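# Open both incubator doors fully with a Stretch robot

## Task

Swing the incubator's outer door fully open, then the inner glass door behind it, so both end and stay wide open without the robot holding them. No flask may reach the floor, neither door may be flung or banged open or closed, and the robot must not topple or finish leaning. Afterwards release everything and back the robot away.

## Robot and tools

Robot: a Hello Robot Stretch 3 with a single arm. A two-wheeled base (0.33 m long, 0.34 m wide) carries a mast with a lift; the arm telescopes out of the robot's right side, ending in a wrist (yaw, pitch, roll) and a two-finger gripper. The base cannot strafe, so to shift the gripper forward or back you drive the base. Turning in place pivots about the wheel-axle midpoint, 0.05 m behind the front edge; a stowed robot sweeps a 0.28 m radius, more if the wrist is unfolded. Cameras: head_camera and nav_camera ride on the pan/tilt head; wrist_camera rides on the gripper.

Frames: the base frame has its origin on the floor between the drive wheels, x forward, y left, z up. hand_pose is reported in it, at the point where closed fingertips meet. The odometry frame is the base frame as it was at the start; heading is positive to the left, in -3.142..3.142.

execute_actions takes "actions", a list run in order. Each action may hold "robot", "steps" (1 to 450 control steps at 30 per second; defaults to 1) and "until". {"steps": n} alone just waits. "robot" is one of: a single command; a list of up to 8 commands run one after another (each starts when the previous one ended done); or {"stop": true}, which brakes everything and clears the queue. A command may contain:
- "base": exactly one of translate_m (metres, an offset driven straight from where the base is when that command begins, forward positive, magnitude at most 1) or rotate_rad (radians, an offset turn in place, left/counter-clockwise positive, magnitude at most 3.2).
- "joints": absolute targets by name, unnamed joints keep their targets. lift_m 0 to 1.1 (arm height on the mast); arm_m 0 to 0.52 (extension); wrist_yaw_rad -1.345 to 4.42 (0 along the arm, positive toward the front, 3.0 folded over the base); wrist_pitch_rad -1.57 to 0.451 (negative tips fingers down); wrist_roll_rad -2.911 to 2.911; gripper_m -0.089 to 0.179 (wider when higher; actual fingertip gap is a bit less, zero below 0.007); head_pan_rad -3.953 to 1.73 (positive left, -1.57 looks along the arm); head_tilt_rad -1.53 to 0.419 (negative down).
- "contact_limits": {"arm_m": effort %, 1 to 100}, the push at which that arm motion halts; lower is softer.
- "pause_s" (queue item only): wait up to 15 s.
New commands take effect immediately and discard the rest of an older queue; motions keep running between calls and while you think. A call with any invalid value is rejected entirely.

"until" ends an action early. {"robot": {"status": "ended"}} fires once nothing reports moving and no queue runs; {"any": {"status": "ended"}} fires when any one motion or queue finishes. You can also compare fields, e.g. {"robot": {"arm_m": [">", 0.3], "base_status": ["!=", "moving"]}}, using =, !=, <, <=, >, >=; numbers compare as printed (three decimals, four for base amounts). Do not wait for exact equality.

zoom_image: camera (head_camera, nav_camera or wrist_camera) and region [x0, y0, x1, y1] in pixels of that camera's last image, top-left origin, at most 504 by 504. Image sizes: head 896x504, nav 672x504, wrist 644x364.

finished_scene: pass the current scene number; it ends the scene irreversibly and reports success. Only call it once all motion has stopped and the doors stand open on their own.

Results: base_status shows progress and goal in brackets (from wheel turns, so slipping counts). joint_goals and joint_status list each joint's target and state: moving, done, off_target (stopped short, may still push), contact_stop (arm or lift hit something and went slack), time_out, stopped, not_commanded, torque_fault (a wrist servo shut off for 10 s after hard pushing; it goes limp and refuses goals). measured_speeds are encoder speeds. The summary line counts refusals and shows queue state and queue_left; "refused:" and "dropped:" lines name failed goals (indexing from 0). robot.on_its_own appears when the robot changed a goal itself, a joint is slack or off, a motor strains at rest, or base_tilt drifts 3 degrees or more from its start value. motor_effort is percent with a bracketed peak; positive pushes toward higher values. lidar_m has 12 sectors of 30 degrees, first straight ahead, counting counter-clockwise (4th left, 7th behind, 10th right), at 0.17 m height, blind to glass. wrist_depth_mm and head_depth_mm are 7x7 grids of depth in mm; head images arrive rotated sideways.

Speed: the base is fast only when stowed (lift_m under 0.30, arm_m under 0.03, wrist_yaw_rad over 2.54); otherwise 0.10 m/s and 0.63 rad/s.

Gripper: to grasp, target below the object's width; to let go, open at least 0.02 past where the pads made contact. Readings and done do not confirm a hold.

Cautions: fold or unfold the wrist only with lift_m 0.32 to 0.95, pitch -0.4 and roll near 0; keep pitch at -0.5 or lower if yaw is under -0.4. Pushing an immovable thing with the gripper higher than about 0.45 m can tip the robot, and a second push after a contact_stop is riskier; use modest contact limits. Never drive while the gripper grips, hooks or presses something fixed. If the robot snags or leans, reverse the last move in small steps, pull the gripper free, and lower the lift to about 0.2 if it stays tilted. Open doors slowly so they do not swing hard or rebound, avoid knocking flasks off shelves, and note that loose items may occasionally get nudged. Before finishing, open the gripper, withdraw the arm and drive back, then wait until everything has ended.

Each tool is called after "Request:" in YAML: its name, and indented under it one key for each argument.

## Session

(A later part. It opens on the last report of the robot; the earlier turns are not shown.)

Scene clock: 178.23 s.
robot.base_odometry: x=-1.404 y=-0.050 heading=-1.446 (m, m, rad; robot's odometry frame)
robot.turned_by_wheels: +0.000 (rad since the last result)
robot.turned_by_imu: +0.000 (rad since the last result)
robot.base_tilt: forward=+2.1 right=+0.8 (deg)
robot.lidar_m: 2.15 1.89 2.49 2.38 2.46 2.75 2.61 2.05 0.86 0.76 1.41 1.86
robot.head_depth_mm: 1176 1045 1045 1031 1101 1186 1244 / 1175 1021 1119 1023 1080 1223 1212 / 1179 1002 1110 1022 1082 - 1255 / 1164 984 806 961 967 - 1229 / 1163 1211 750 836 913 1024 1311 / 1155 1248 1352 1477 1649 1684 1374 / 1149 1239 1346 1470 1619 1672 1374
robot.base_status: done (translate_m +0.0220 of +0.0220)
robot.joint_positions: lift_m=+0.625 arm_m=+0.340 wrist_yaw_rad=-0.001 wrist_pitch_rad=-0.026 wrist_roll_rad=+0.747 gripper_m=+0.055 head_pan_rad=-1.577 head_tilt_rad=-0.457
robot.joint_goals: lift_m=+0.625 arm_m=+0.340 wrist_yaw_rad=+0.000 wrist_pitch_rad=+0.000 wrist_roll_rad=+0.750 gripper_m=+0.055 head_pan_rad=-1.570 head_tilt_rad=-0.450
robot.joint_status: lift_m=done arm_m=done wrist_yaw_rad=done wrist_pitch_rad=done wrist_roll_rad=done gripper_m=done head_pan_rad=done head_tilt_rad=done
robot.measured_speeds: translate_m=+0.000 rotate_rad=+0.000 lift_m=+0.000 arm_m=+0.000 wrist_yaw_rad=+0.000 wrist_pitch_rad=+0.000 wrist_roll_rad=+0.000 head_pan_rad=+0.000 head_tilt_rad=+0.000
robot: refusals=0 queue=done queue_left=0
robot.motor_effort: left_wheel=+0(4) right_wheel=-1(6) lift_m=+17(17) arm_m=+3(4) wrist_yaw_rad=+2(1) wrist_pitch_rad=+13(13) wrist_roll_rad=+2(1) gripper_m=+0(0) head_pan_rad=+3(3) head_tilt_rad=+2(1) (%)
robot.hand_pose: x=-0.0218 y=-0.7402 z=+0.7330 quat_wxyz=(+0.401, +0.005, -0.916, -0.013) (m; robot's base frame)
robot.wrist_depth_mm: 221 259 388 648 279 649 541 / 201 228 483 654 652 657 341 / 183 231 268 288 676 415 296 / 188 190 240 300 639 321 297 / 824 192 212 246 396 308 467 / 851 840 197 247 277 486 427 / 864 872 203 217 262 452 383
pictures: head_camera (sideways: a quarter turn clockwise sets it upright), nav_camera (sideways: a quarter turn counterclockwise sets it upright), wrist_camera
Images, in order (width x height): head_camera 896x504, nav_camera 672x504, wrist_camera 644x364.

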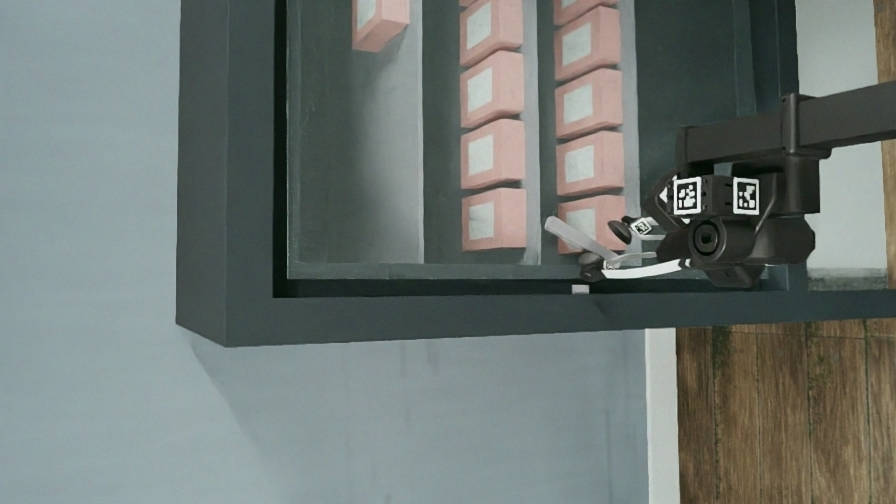

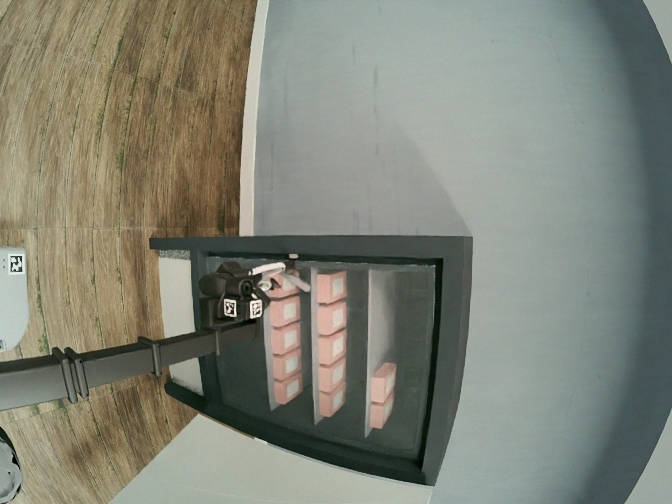

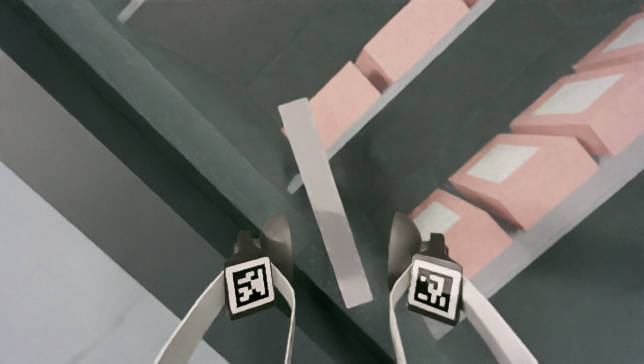

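Request:
execute_actions:
  actions:
    - {"robot":[{"joints":{"wrist_roll_rad":0.5,"lift_m":0.635},"base":{"translate_m":-0.006}},{"joints":{"arm_m":0.385}},{"joints":{"gripper_m":-0.04}},{"joints":{"arm_m":0.33},"contact_limits":{"arm_m":24},"base":{"translate_m":-0.01}}],"steps":400,"until":{"robot":{"status":"ended"}}}

Scene clock: 184.07 s.
robot.base_odometry: x=-1.406 y=-0.035 heading=-1.445 (m, m, rad; robot's odometry frame)
robot.turned_by_wheels: +0.000 (rad since the last result)
robot.turned_by_imu: +0.000 (rad since the last result)
robot.base_tilt: forward=+2.1 right=+0.7 (deg)
robot.lidar_m: 2.16 1.90 2.49 2.38 2.46 2.73 2.60 2.05 0.86 0.76 1.41 1.86
robot.head_depth_mm: 1188 1051 1003 1030 1081 1190 1245 / 1185 1023 1117 1026 1103 1224 - / 1172 1003 1111 1020 1078 - 1263 / 1167 986 1030 973 985 - 1233 / 1160 971 747 822 914 1040 1203 / 1152 1248 1358 1471 1635 1682 1375 / 1149 1238 1341 1473 1627 1688 1371
robot.base_status: done (translate_m -0.0100 of -0.0100)
robot.joint_positions: lift_m=+0.635 arm_m=+0.330 wrist_yaw_rad=+0.011 wrist_pitch_rad=-0.023 wrist_roll_rad=+0.485 gripper_m=-0.033 head_pan_rad=-1.577 head_tilt_rad=-0.457
robot.joint_goals: lift_m=+0.635 arm_m=+0.330 wrist_yaw_rad=+0.000 wrist_pitch_rad=+0.000 wrist_roll_rad=+0.500 gripper_m=-0.034 head_pan_rad=-1.570 head_tilt_rad=-0.450
robot.joint_status: lift_m=done arm_m=done wrist_yaw_rad=done wrist_pitch_rad=done wrist_roll_rad=done gripper_m=done head_pan_rad=done head_tilt_rad=done
robot.measured_speeds: translate_m=+0.000 rotate_rad=+0.000 lift_m=+0.000 arm_m=+0.000 wrist_yaw_rad=+0.000 wrist_pitch_rad=+0.000 wrist_roll_rad=+0.000 head_pan_rad=+0.000 head_tilt_rad=+0.000
robot: refusals=0 queue=done queue_left=0
robot.on_its_own: gripper_m is held at -0.034, not at your -0.040, by its stall guard, which is still easing
robot.motor_effort: left_wheel=+3(7) right_wheel=-8(23) lift_m=+24(27) arm_m=-2(5) wrist_yaw_rad=-11(23) wrist_pitch_rad=+11(13) wrist_roll_rad=+8(10) gripper_m=-15(98) head_pan_rad=+3(3) head_tilt_rad=+2(2) (%)
robot.contact_limits: arm_m 24 (drawing in: default 15, maximum 24; extending or still: default 21, maximum 34)
robot.hand_pose: x=-0.0186 y=-0.7309 z=+0.7434 quat_wxyz=(+0.517, +0.011, -0.856, -0.007) (m; robot's base frame)
robot.wrist_depth_mm: 185 230 338 539 648 287 284 / 190 219 291 663 296 293 617 / 782 196 243 301 327 677 527 / 831 199 248 277 699 523 331 / 855 206 218 158 440 329 312 / 877 877 211 161 328 323 486 / 901 905 217 244 334 494 432
pictures: head_camera (sideways: a quarter turn clockwise sets it upright), nav_camera (sideways: a quarter turn counterclockwise sets it upright), wrist_camera
Images, in order (width x height): head_camera 896x504, nav_camera 672x504, wrist_camera 644x364.

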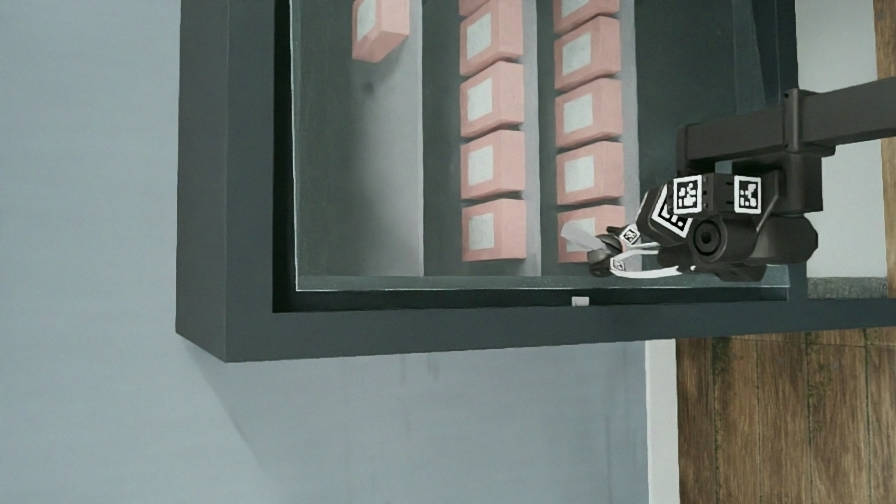

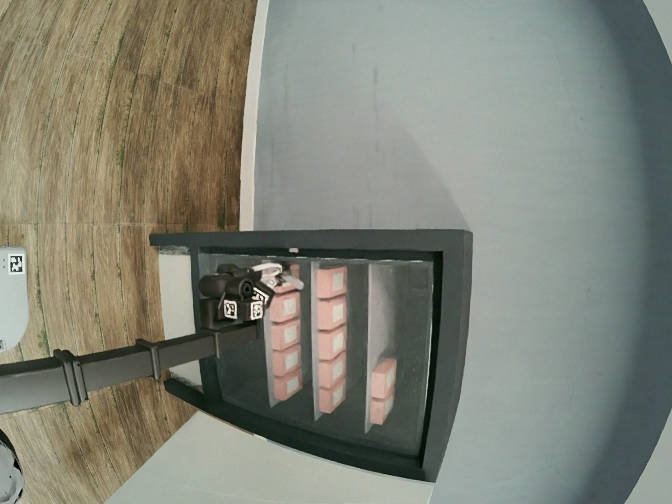

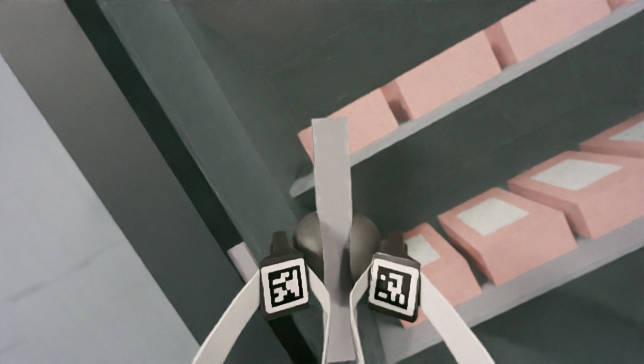

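Moving. Continue the arc.

Request:
execute_actions:
  actions:
    - {"robot":[{"joints":{"arm_m":0.22},"contact_limits":{"arm_m":24},"base":{"translate_m":-0.03}},{"joints":{"arm_m":0.10},"contact_limits":{"arm_m":24},"base":{"translate_m":-0.06}},{"joints":{"arm_m":0.03},"contact_limits":{"arm_m":24},"base":{"translate_m":-0.06}}],"steps":400,"until":{"robot":{"status":"ended"}}}

Scene clock: 190.20 s.
robot.base_odometry: x=-1.425 y=+0.114 heading=-1.446 (m, m, rad; robot's odometry frame)
robot.turned_by_wheels: +0.000 (rad since the last result)
robot.turned_by_imu: -0.001 (rad since the last result)
robot.base_tilt: forward=+2.1 right=+0.7 (deg)
robot.lidar_m: 2.31 2.03 2.48 2.38 2.45 2.58 2.45 2.06 0.86 0.82 0.79 1.87
robot.head_depth_mm: 1195 1057 981 993 1070 1125 1211 / 1182 1025 996 1024 1087 1181 1248 / 1178 1007 1114 1019 1082 1183 1232 / 1174 990 1110 1018 1083 1183 1099 / 1172 972 1108 1011 1075 1178 1208 / 1163 957 804 883 959 1034 1166 / 1155 1205 738 811 1593 1618 1374
robot.base_status: done (translate_m -0.0600 of -0.0600)
robot.joint_positions: lift_m=+0.635 arm_m=+0.030 wrist_yaw_rad=+0.008 wrist_pitch_rad=-0.013 wrist_roll_rad=+0.496 gripper_m=-0.033 head_pan_rad=-1.577 head_tilt_rad=-0.457
robot.joint_goals: lift_m=+0.635 arm_m=+0.030 wrist_yaw_rad=+0.000 wrist_pitch_rad=+0.000 wrist_roll_rad=+0.500 gripper_m=-0.034 head_pan_rad=-1.570 head_tilt_rad=-0.450
robot.joint_status: lift_m=done arm_m=done wrist_yaw_rad=done wrist_pitch_rad=done wrist_roll_rad=done gripper_m=done head_pan_rad=done head_tilt_rad=done
robot.measured_speeds: translate_m=+0.000 rotate_rad=+0.000 lift_m=+0.000 arm_m=+0.000 wrist_yaw_rad=+0.000 wrist_pitch_rad=+0.000 wrist_roll_rad=+0.000 head_pan_rad=+0.000 head_tilt_rad=+0.000
robot: refusals=0 queue=done queue_left=0
robot.on_its_own: gripper_m is held at -0.034, not at your -0.040, by its stall guard, which is not easing now
robot.motor_effort: left_wheel=+1(12) right_wheel=-4(39) lift_m=+23(24) arm_m=-1(1) wrist_yaw_rad=-8(51) wrist_pitch_rad=+6(15) wrist_roll_rad=+3(10) gripper_m=-16(24) head_pan_rad=+3(3) head_tilt_rad=+2(2) (%)
robot.contact_limits: arm_m 24 (drawing in: default 15, maximum 24; extending or still: default 21, maximum 34)
robot.hand_pose: x=-0.0193 y=-0.4311 z=+0.7460 quat_wxyz=(+0.512, +0.007, -0.859, -0.004) (m; robot's base frame)
robot.wrist_depth_mm: - 528 761 857 812 563 472 / - 533 755 968 884 598 498 / - 532 720 981 - 642 539 / - - 581 866 676 724 566 / - - 569 723 880 762 586 / - - 592 - 743 611 565 / - - - 608 625 573 607
pictures: head_camera (sideways: a quarter turn clockwise sets it upright), nav_camera (sideways: a quarter turn counterclockwise sets it upright), wrist_camera
Images, in order (width x height): head_camera 896x504, nav_camera 672x504, wrist_camera 644x364.

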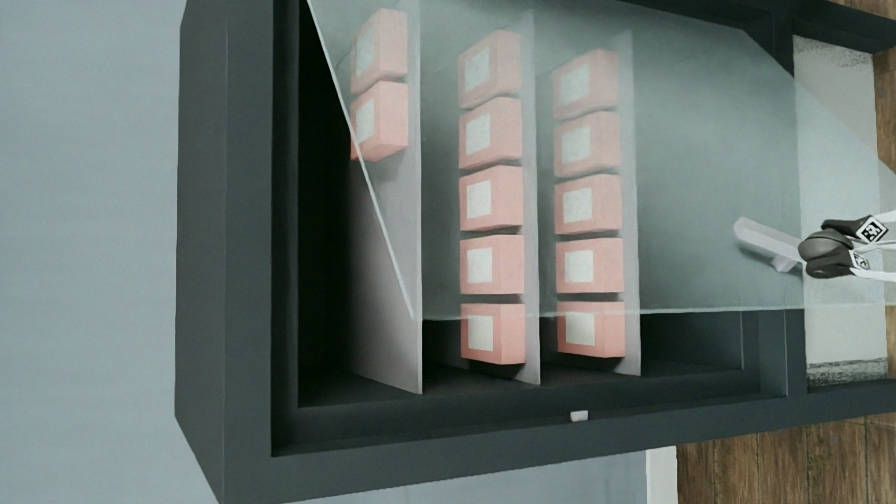

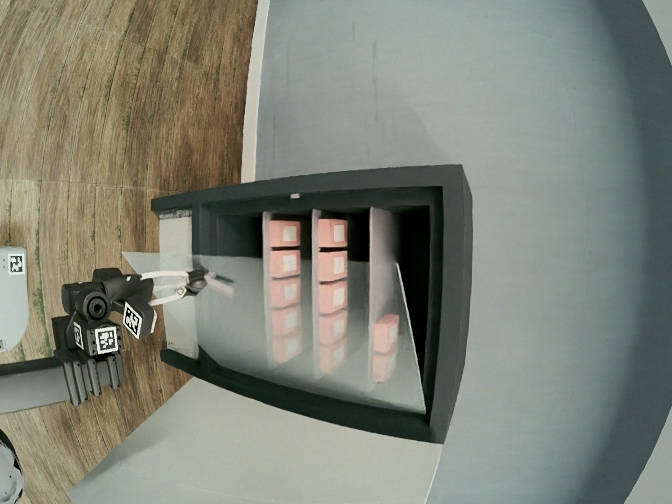

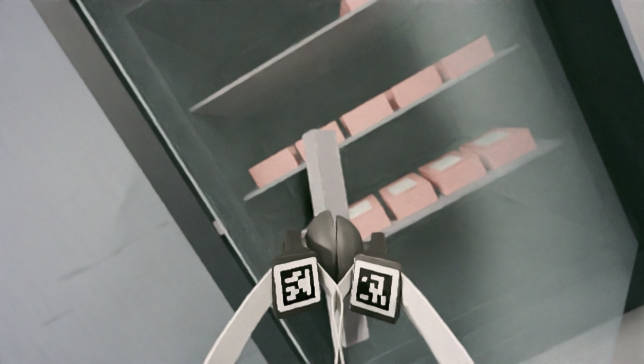

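Request:
execute_actions:
  actions:
    - {"robot":[{"joints":{"gripper_m":0.0,"wrist_roll_rad":0,"wrist_pitch_rad":-0.5},"base":{"translate_m":0.2}},{"joints":{"arm_m":0.28}},{"joints":{"wrist_yaw_rad":-1.25}},{"joints":{"arm_m":0.40}},{"base":{"translate_m":-0.25}}],"steps":450,"until":{"robot":{"status":"ended"}}}

Scene clock: 204.53 s.
robot.base_odometry: x=-1.431 y=+0.164 heading=-1.446 (m, m, rad; robot's odometry frame)
robot.turned_by_wheels: +0.000 (rad since the last result)
robot.turned_by_imu: -0.001 (rad since the last result)
robot.base_tilt: forward=+2.1 right=+0.7 (deg)
robot.lidar_m: 2.36 2.07 2.48 2.38 2.44 2.52 2.40 2.06 0.87 0.82 0.81 1.88
robot.head_depth_mm: 1188 1046 905 931 1008 1075 1200 / 1191 1019 996 1025 1105 1222 - / 1173 1002 1031 1020 1104 - 1239 / 1170 988 1110 1015 1078 - 1223 / 1165 969 1098 1013 1076 1173 1215 / 1160 954 1020 966 1055 1116 1178 / 1159 945 777 836 908 1017 1302
robot.base_status: done (translate_m -0.2500 of -0.2500)
robot.joint_positions: lift_m=+0.635 arm_m=+0.400 wrist_yaw_rad=-1.249 wrist_pitch_rad=-0.512 wrist_roll_rad=+0.003 gripper_m=+0.000 head_pan_rad=-1.577 head_tilt_rad=-0.457
robot.joint_goals: lift_m=+0.635 arm_m=+0.400 wrist_yaw_rad=-1.250 wrist_pitch_rad=-0.500 wrist_roll_rad=+0.000 gripper_m=+0.000 head_pan_rad=-1.570 head_tilt_rad=-0.450
robot.joint_status: lift_m=done arm_m=done wrist_yaw_rad=done wrist_pitch_rad=done wrist_roll_rad=done gripper_m=done head_pan_rad=done head_tilt_rad=done
robot.measured_speeds: translate_m=+0.000 rotate_rad=+0.000 lift_m=+0.000 arm_m=+0.000 wrist_yaw_rad=+0.000 wrist_pitch_rad=+0.000 wrist_roll_rad=+0.000 head_pan_rad=+0.000 head_tilt_rad=+0.000
robot: refusals=0 queue=done queue_left=0
robot.motor_effort: left_wheel=+0(5) right_wheel=-1(12) lift_m=+21(24) arm_m=+3(3) wrist_yaw_rad=-2(32) wrist_pitch_rad=+6(31) wrist_roll_rad=-1(7) gripper_m=-3(76) head_pan_rad=+3(3) head_tilt_rad=+2(1) (%)
robot.hand_pose: x=-0.2221 y=-0.6115 z=+0.6271 quat_wxyz=(+0.449, -0.255, -0.660, -0.545) (m; robot's base frame)
robot.wrist_depth_mm: 275 280 297 289 292 294 294 / 313 304 324 319 321 323 327 / 309 335 364 353 358 361 367 / 296 374 405 399 401 407 416 / 501 451 457 434 461 470 479 / 440 436 472 - 528 839 833 / 382 391 439 773 771 745 741
pictures: head_camera (sideways: a quarter turn clockwise sets it upright), nav_camera (sideways: a quarter turn counterclockwise sets it upright), wrist_camera
Images, in order (width x height): head_camera 896x504, nav_camera 672x504, wrist_camera 644x364.

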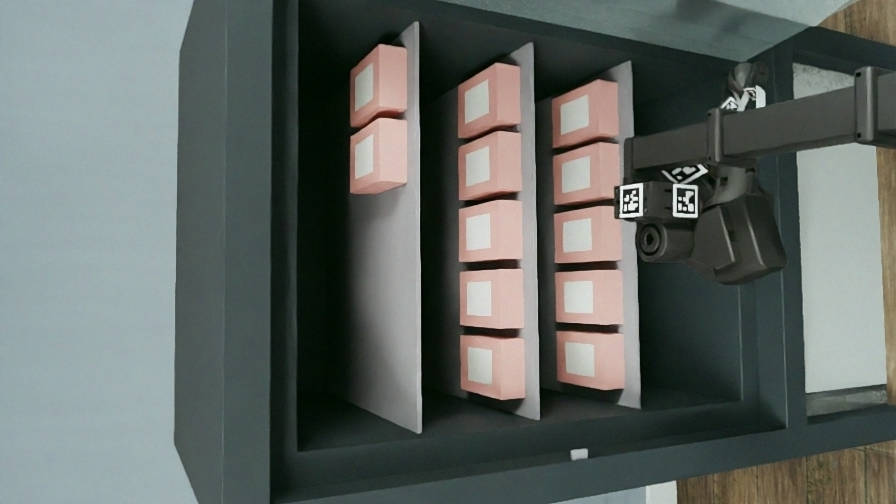

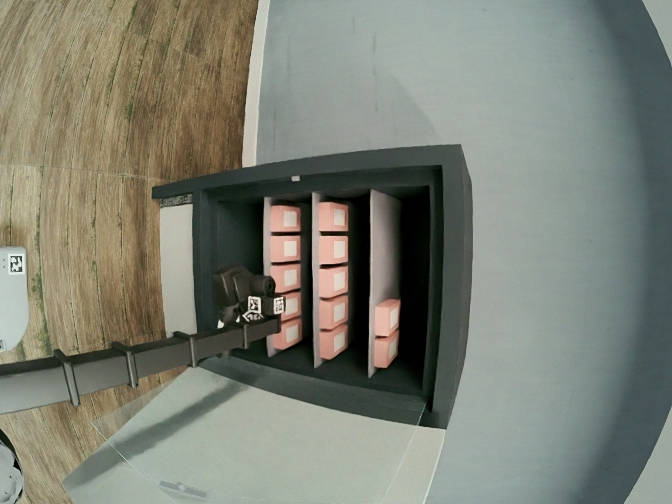

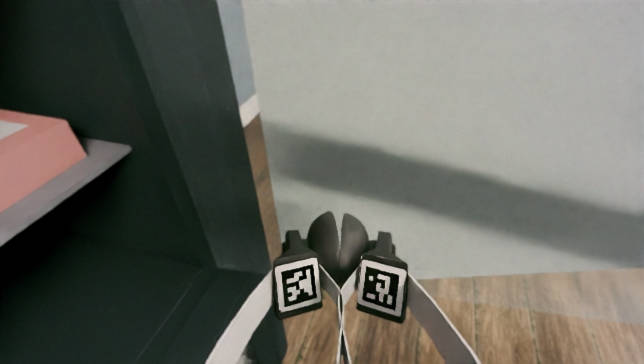

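Request:
execute_actions:
  actions:
    - {"robot":[{"joints":{"arm_m":0.27}},{"base":{"translate_m":-0.07}},{"base":{"translate_m":-0.05}}],"steps":300,"until":{"robot":{"status":"ended"}}}

Scene clock: 210.03 s.
robot.base_odometry: x=-1.446 y=+0.283 heading=-1.446 (m, m, rad; robot's odometry frame)
robot.turned_by_wheels: +0.000 (rad since the last result)
robot.turned_by_imu: -0.001 (rad since the last result)
robot.base_tilt: forward=+2.1 right=+0.8 (deg)
robot.lidar_m: 2.49 2.18 2.48 2.37 2.44 2.39 2.28 2.06 0.83 0.83 0.85 1.88
robot.head_depth_mm: 1203 1254 768 807 834 874 904 / 1193 1023 837 908 967 1050 - / 1185 1005 990 1021 1089 1220 - / 1176 983 985 1023 1083 1179 - / 1171 966 1102 1009 1076 1177 1224 / 1167 957 1096 1009 1072 1168 1209 / 1156 942 1015 1003 1068 1113 1177
robot.base_status: done (translate_m -0.0500 of -0.0500)
robot.joint_positions: lift_m=+0.635 arm_m=+0.270 wrist_yaw_rad=-1.249 wrist_pitch_rad=-0.512 wrist_roll_rad=+0.003 gripper_m=+0.000 head_pan_rad=-1.577 head_tilt_rad=-0.457
robot.joint_goals: lift_m=+0.635 arm_m=+0.270 wrist_yaw_rad=-1.250 wrist_pitch_rad=-0.500 wrist_roll_rad=+0.000 gripper_m=+0.000 head_pan_rad=-1.570 head_tilt_rad=-0.450
robot.joint_status: lift_m=done arm_m=done wrist_yaw_rad=done wrist_pitch_rad=done wrist_roll_rad=done gripper_m=done head_pan_rad=done head_tilt_rad=done
robot.measured_speeds: translate_m=+0.000 rotate_rad=+0.000 lift_m=+0.000 arm_m=+0.000 wrist_yaw_rad=+0.000 wrist_pitch_rad=+0.000 wrist_roll_rad=+0.000 head_pan_rad=+0.000 head_tilt_rad=+0.000
robot: refusals=0 queue=done queue_left=0
robot.motor_effort: left_wheel=+0(2) right_wheel=+0(7) lift_m=+21(21) arm_m=-2(3) wrist_yaw_rad=-2(2) wrist_pitch_rad=+6(6) wrist_roll_rad=-1(1) gripper_m=-2(2) head_pan_rad=+3(3) head_tilt_rad=+2(2) (%)
robot.hand_pose: x=-0.2221 y=-0.4820 z=+0.6271 quat_wxyz=(+0.449, -0.255, -0.660, -0.545) (m; robot's base frame)
robot.wrist_depth_mm: 226 227 229 231 233 236 239 / 248 249 251 255 259 261 263 / 288 277 281 282 287 291 293 / 320 312 313 321 324 327 333 / 355 365 362 346 374 376 387 / 399 427 419 - 427 444 454 / 402 476 754 751 756 764 762
pictures: head_camera (sideways: a quarter turn clockwise sets it upright), nav_camera (sideways: a quarter turn counterclockwise sets it upright), wrist_camera
Images, in order (width x height): head_camera 896x504, nav_camera 672x504, wrist_camera 644x364.

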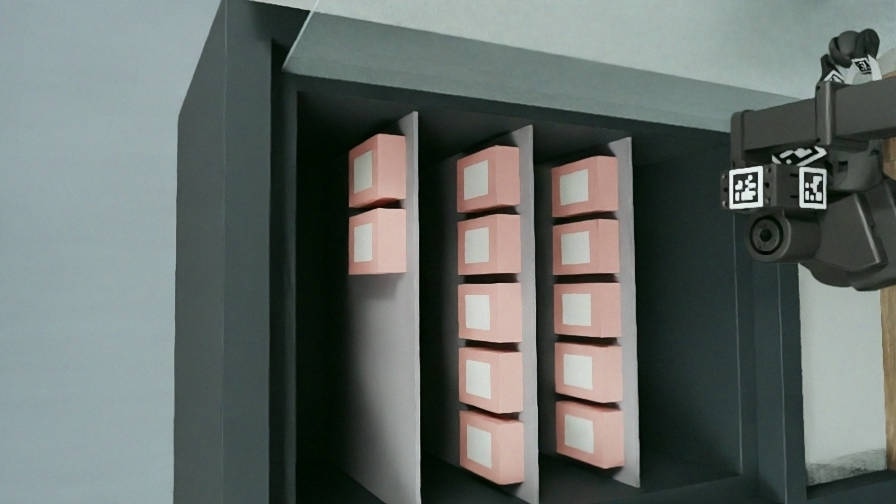

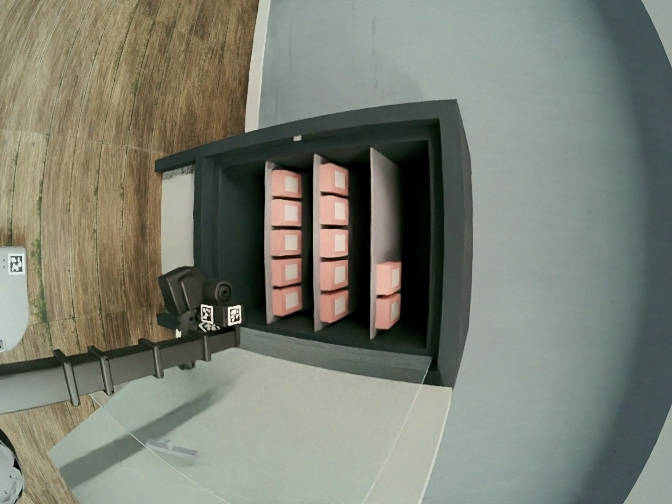

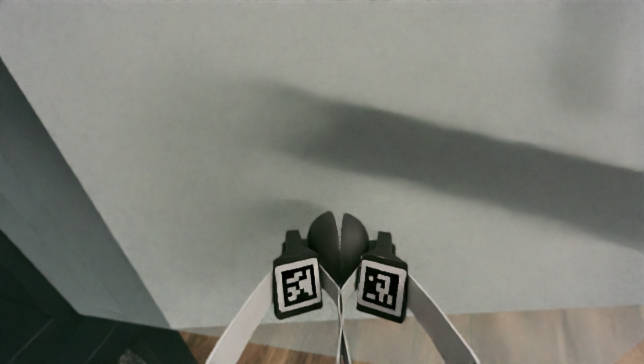

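No resistance yet; push further slowly.

Request:
execute_actions:
  actions:
    - {"robot":[{"base":{"translate_m":-0.04}},{"base":{"translate_m":-0.03}}],"steps":300,"until":{"robot":{"status":"ended"}}}

Scene clock: 214.93 s.
robot.base_odometry: x=-1.455 y=+0.352 heading=-1.445 (m, m, rad; robot's odometry frame)
robot.turned_by_wheels: +0.001 (rad since the last result)
robot.turned_by_imu: +0.020 (rad since the last result)
robot.base_tilt: forward=+2.1 right=+0.7 (deg)
robot.lidar_m: 2.55 2.25 2.46 2.38 2.45 2.30 2.21 2.03 0.82 0.81 0.86 1.92
robot.head_depth_mm: 1194 1265 687 717 749 789 811 / 1186 1044 793 855 917 945 - / 1177 1018 930 990 1064 1179 - / 1182 1006 994 1019 1085 1181 - / 1173 982 1105 1016 1080 1181 1218 / 1171 969 1099 1014 1069 1170 1220 / 1165 956 1093 1007 1088 1145 1210
robot.base_status: done (translate_m -0.0300 of -0.0300)
robot.joint_positions: lift_m=+0.635 arm_m=+0.270 wrist_yaw_rad=-1.260 wrist_pitch_rad=-0.524 wrist_roll_rad=+0.003 gripper_m=+0.000 head_pan_rad=-1.577 head_tilt_rad=-0.456
robot.joint_goals: lift_m=+0.635 arm_m=+0.270 wrist_yaw_rad=-1.250 wrist_pitch_rad=-0.500 wrist_roll_rad=+0.000 gripper_m=+0.000 head_pan_rad=-1.570 head_tilt_rad=-0.450
robot.joint_status: lift_m=done arm_m=done wrist_yaw_rad=done wrist_pitch_rad=done wrist_roll_rad=done gripper_m=done head_pan_rad=done head_tilt_rad=done
robot.measured_speeds: translate_m=+0.000 rotate_rad=+0.000 lift_m=+0.000 arm_m=+0.000 wrist_yaw_rad=+0.000 wrist_pitch_rad=+0.000 wrist_roll_rad=+0.000 head_pan_rad=+0.000 head_tilt_rad=+0.000
robot: refusals=0 queue=done queue_left=0
robot.on_its_own: right_wheel is at rest, and its effort (-23) is outside its rest range (-18 to +18)
robot.motor_effort: left_wheel=+3(10) right_wheel=-23(52) lift_m=+18(21) arm_m=+1(1) wrist_yaw_rad=+9(10) wrist_pitch_rad=+12(15) wrist_roll_rad=-1(2) gripper_m=-2(3) head_pan_rad=+3(3) head_tilt_rad=+1(2) (%)
robot.hand_pose: x=-0.2212 y=-0.4788 z=+0.6248 quat_wxyz=(+0.443, -0.255, -0.660, -0.550) (m; robot's base frame)
robot.wrist_depth_mm: 180 181 182 183 184 186 187 / 198 199 200 202 203 205 207 / 219 222 224 226 227 229 231 / 248 248 252 254 257 259 262 / 294 285 290 283 295 297 300 / 346 334 337 - 339 352 357 / 393 418 413 414 425 428 437
pictures: head_camera (sideways: a quarter turn clockwise sets it upright), nav_camera (sideways: a quarter turn counterclockwise sets it upright), wrist_camera
Images, in order (width x height): head_camera 896x504, nav_camera 672x504, wrist_camera 644x364.

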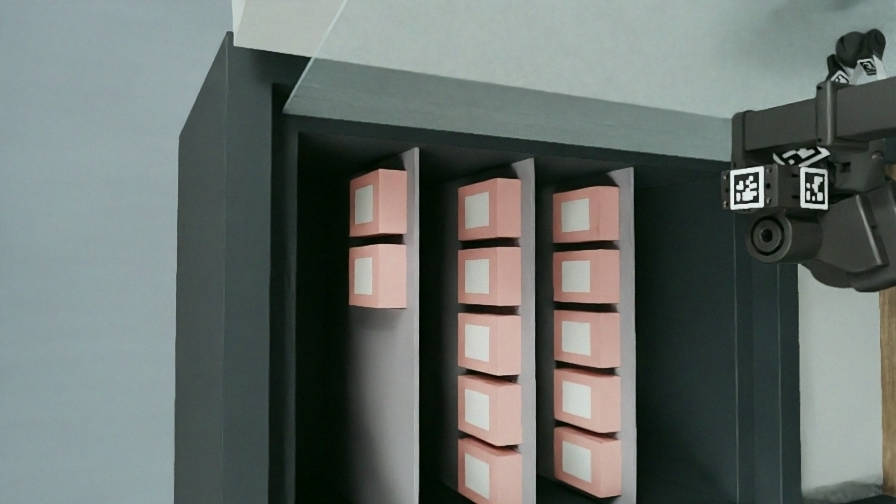

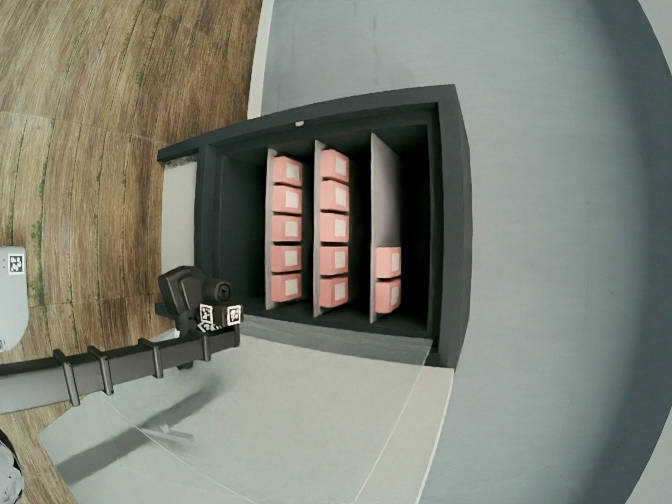

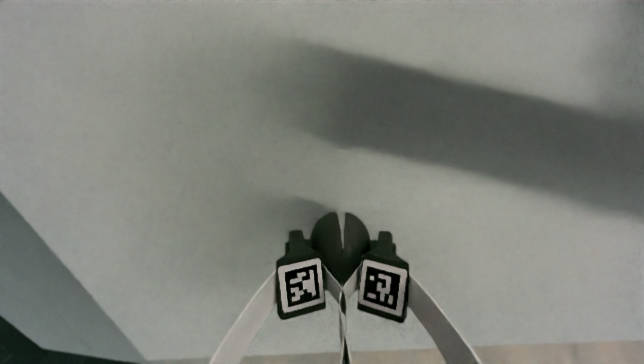

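Request:
execute_actions:
  actions:
    - {"robot":[{"base":{"translate_m":0.15}},{"joints":{"arm_m":0.0}},{"base":{"translate_m":0.2}}],"steps":400,"until":{"robot":{"status":"ended"}}}

Scene clock: 224.40 s.
robot.base_odometry: x=-1.411 y=+0.005 heading=-1.446 (m, m, rad; robot's odometry frame)
robot.turned_by_wheels: -0.001 (rad since the last result)
robot.turned_by_imu: -0.002 (rad since the last result)
robot.base_tilt: forward=+2.1 right=+0.7 (deg)
robot.lidar_m: 2.20 1.93 2.47 2.37 2.46 2.67 2.55 2.01 0.86 0.78 1.42 1.91
robot.head_depth_mm: 1183 1068 1008 1025 1086 1187 1242 / 1183 1040 1129 1026 1088 1184 1232 / 1178 1018 1118 1021 1090 1177 1227 / 1176 1000 1111 1020 1076 1184 1226 / 1165 990 776 846 923 1034 1190 / 1165 1244 1353 1506 1651 1664 1374 / 1165 1257 1362 1493 1645 1684 1370
robot.base_status: done (translate_m +0.2000 of +0.2000)
robot.joint_positions: lift_m=+0.635 arm_m=+0.002 wrist_yaw_rad=-1.251 wrist_pitch_rad=-0.519 wrist_roll_rad=+0.002 gripper_m=+0.000 head_pan_rad=-1.577 head_tilt_rad=-0.456
robot.joint_goals: lift_m=+0.635 arm_m=+0.000 wrist_yaw_rad=-1.250 wrist_pitch_rad=-0.500 wrist_roll_rad=+0.000 gripper_m=+0.000 head_pan_rad=-1.570 head_tilt_rad=-0.450
robot.joint_status: lift_m=done arm_m=done wrist_yaw_rad=done wrist_pitch_rad=done wrist_roll_rad=done gripper_m=done head_pan_rad=done head_tilt_rad=done
robot.measured_speeds: translate_m=+0.000 rotate_rad=+0.000 lift_m=+0.000 arm_m=+0.000 wrist_yaw_rad=+0.000 wrist_pitch_rad=+0.000 wrist_roll_rad=+0.000 head_pan_rad=+0.000 head_tilt_rad=+0.000
robot: refusals=0 queue=done queue_left=0
robot.motor_effort: left_wheel=-1(6) right_wheel=+1(23) lift_m=+18(19) arm_m=-1(3) wrist_yaw_rad=+1(9) wrist_pitch_rad=+10(12) wrist_roll_rad=-1(1) gripper_m=-3(2) head_pan_rad=+2(3) head_tilt_rad=+1(1) (%)
robot.hand_pose: x=-0.2213 y=-0.2129 z=+0.6258 quat_wxyz=(+0.447, -0.253, -0.661, -0.547) (m; robot's base frame)
robot.wrist_depth_mm: 577 575 575 579 582 595 - / 625 648 643 635 648 - - / 701 710 706 714 715 - - / 646 751 - - - - - / 599 854 - - - 998 993 / 650 853 886 - 880 843 839 / 680 787 777 775 758 765 736
pictures: head_camera (sideways: a quarter turn clockwise sets it upright), nav_camera (sideways: a quarter turn counterclockwise sets it upright), wrist_camera
Images, in order (width x height): head_camera 896x504, nav_camera 672x504, wrist_camera 644x364.

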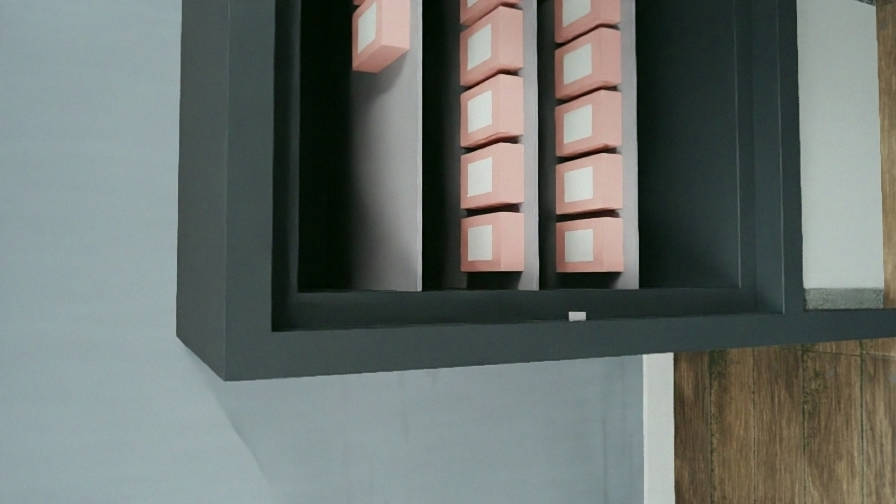

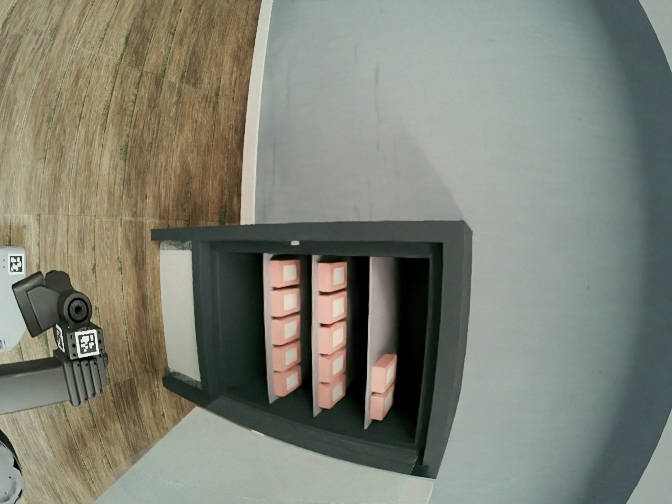

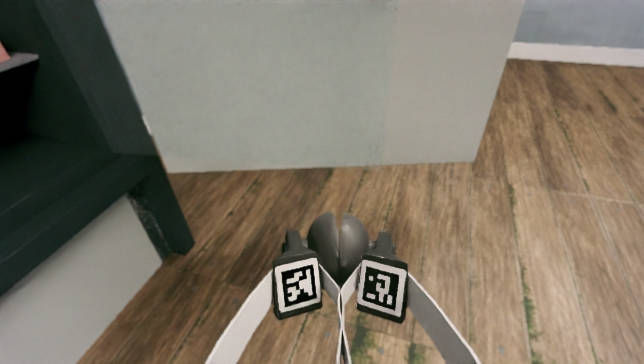

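Request:
finished_scene:
  scene: 2

The scene is finished: the task was done.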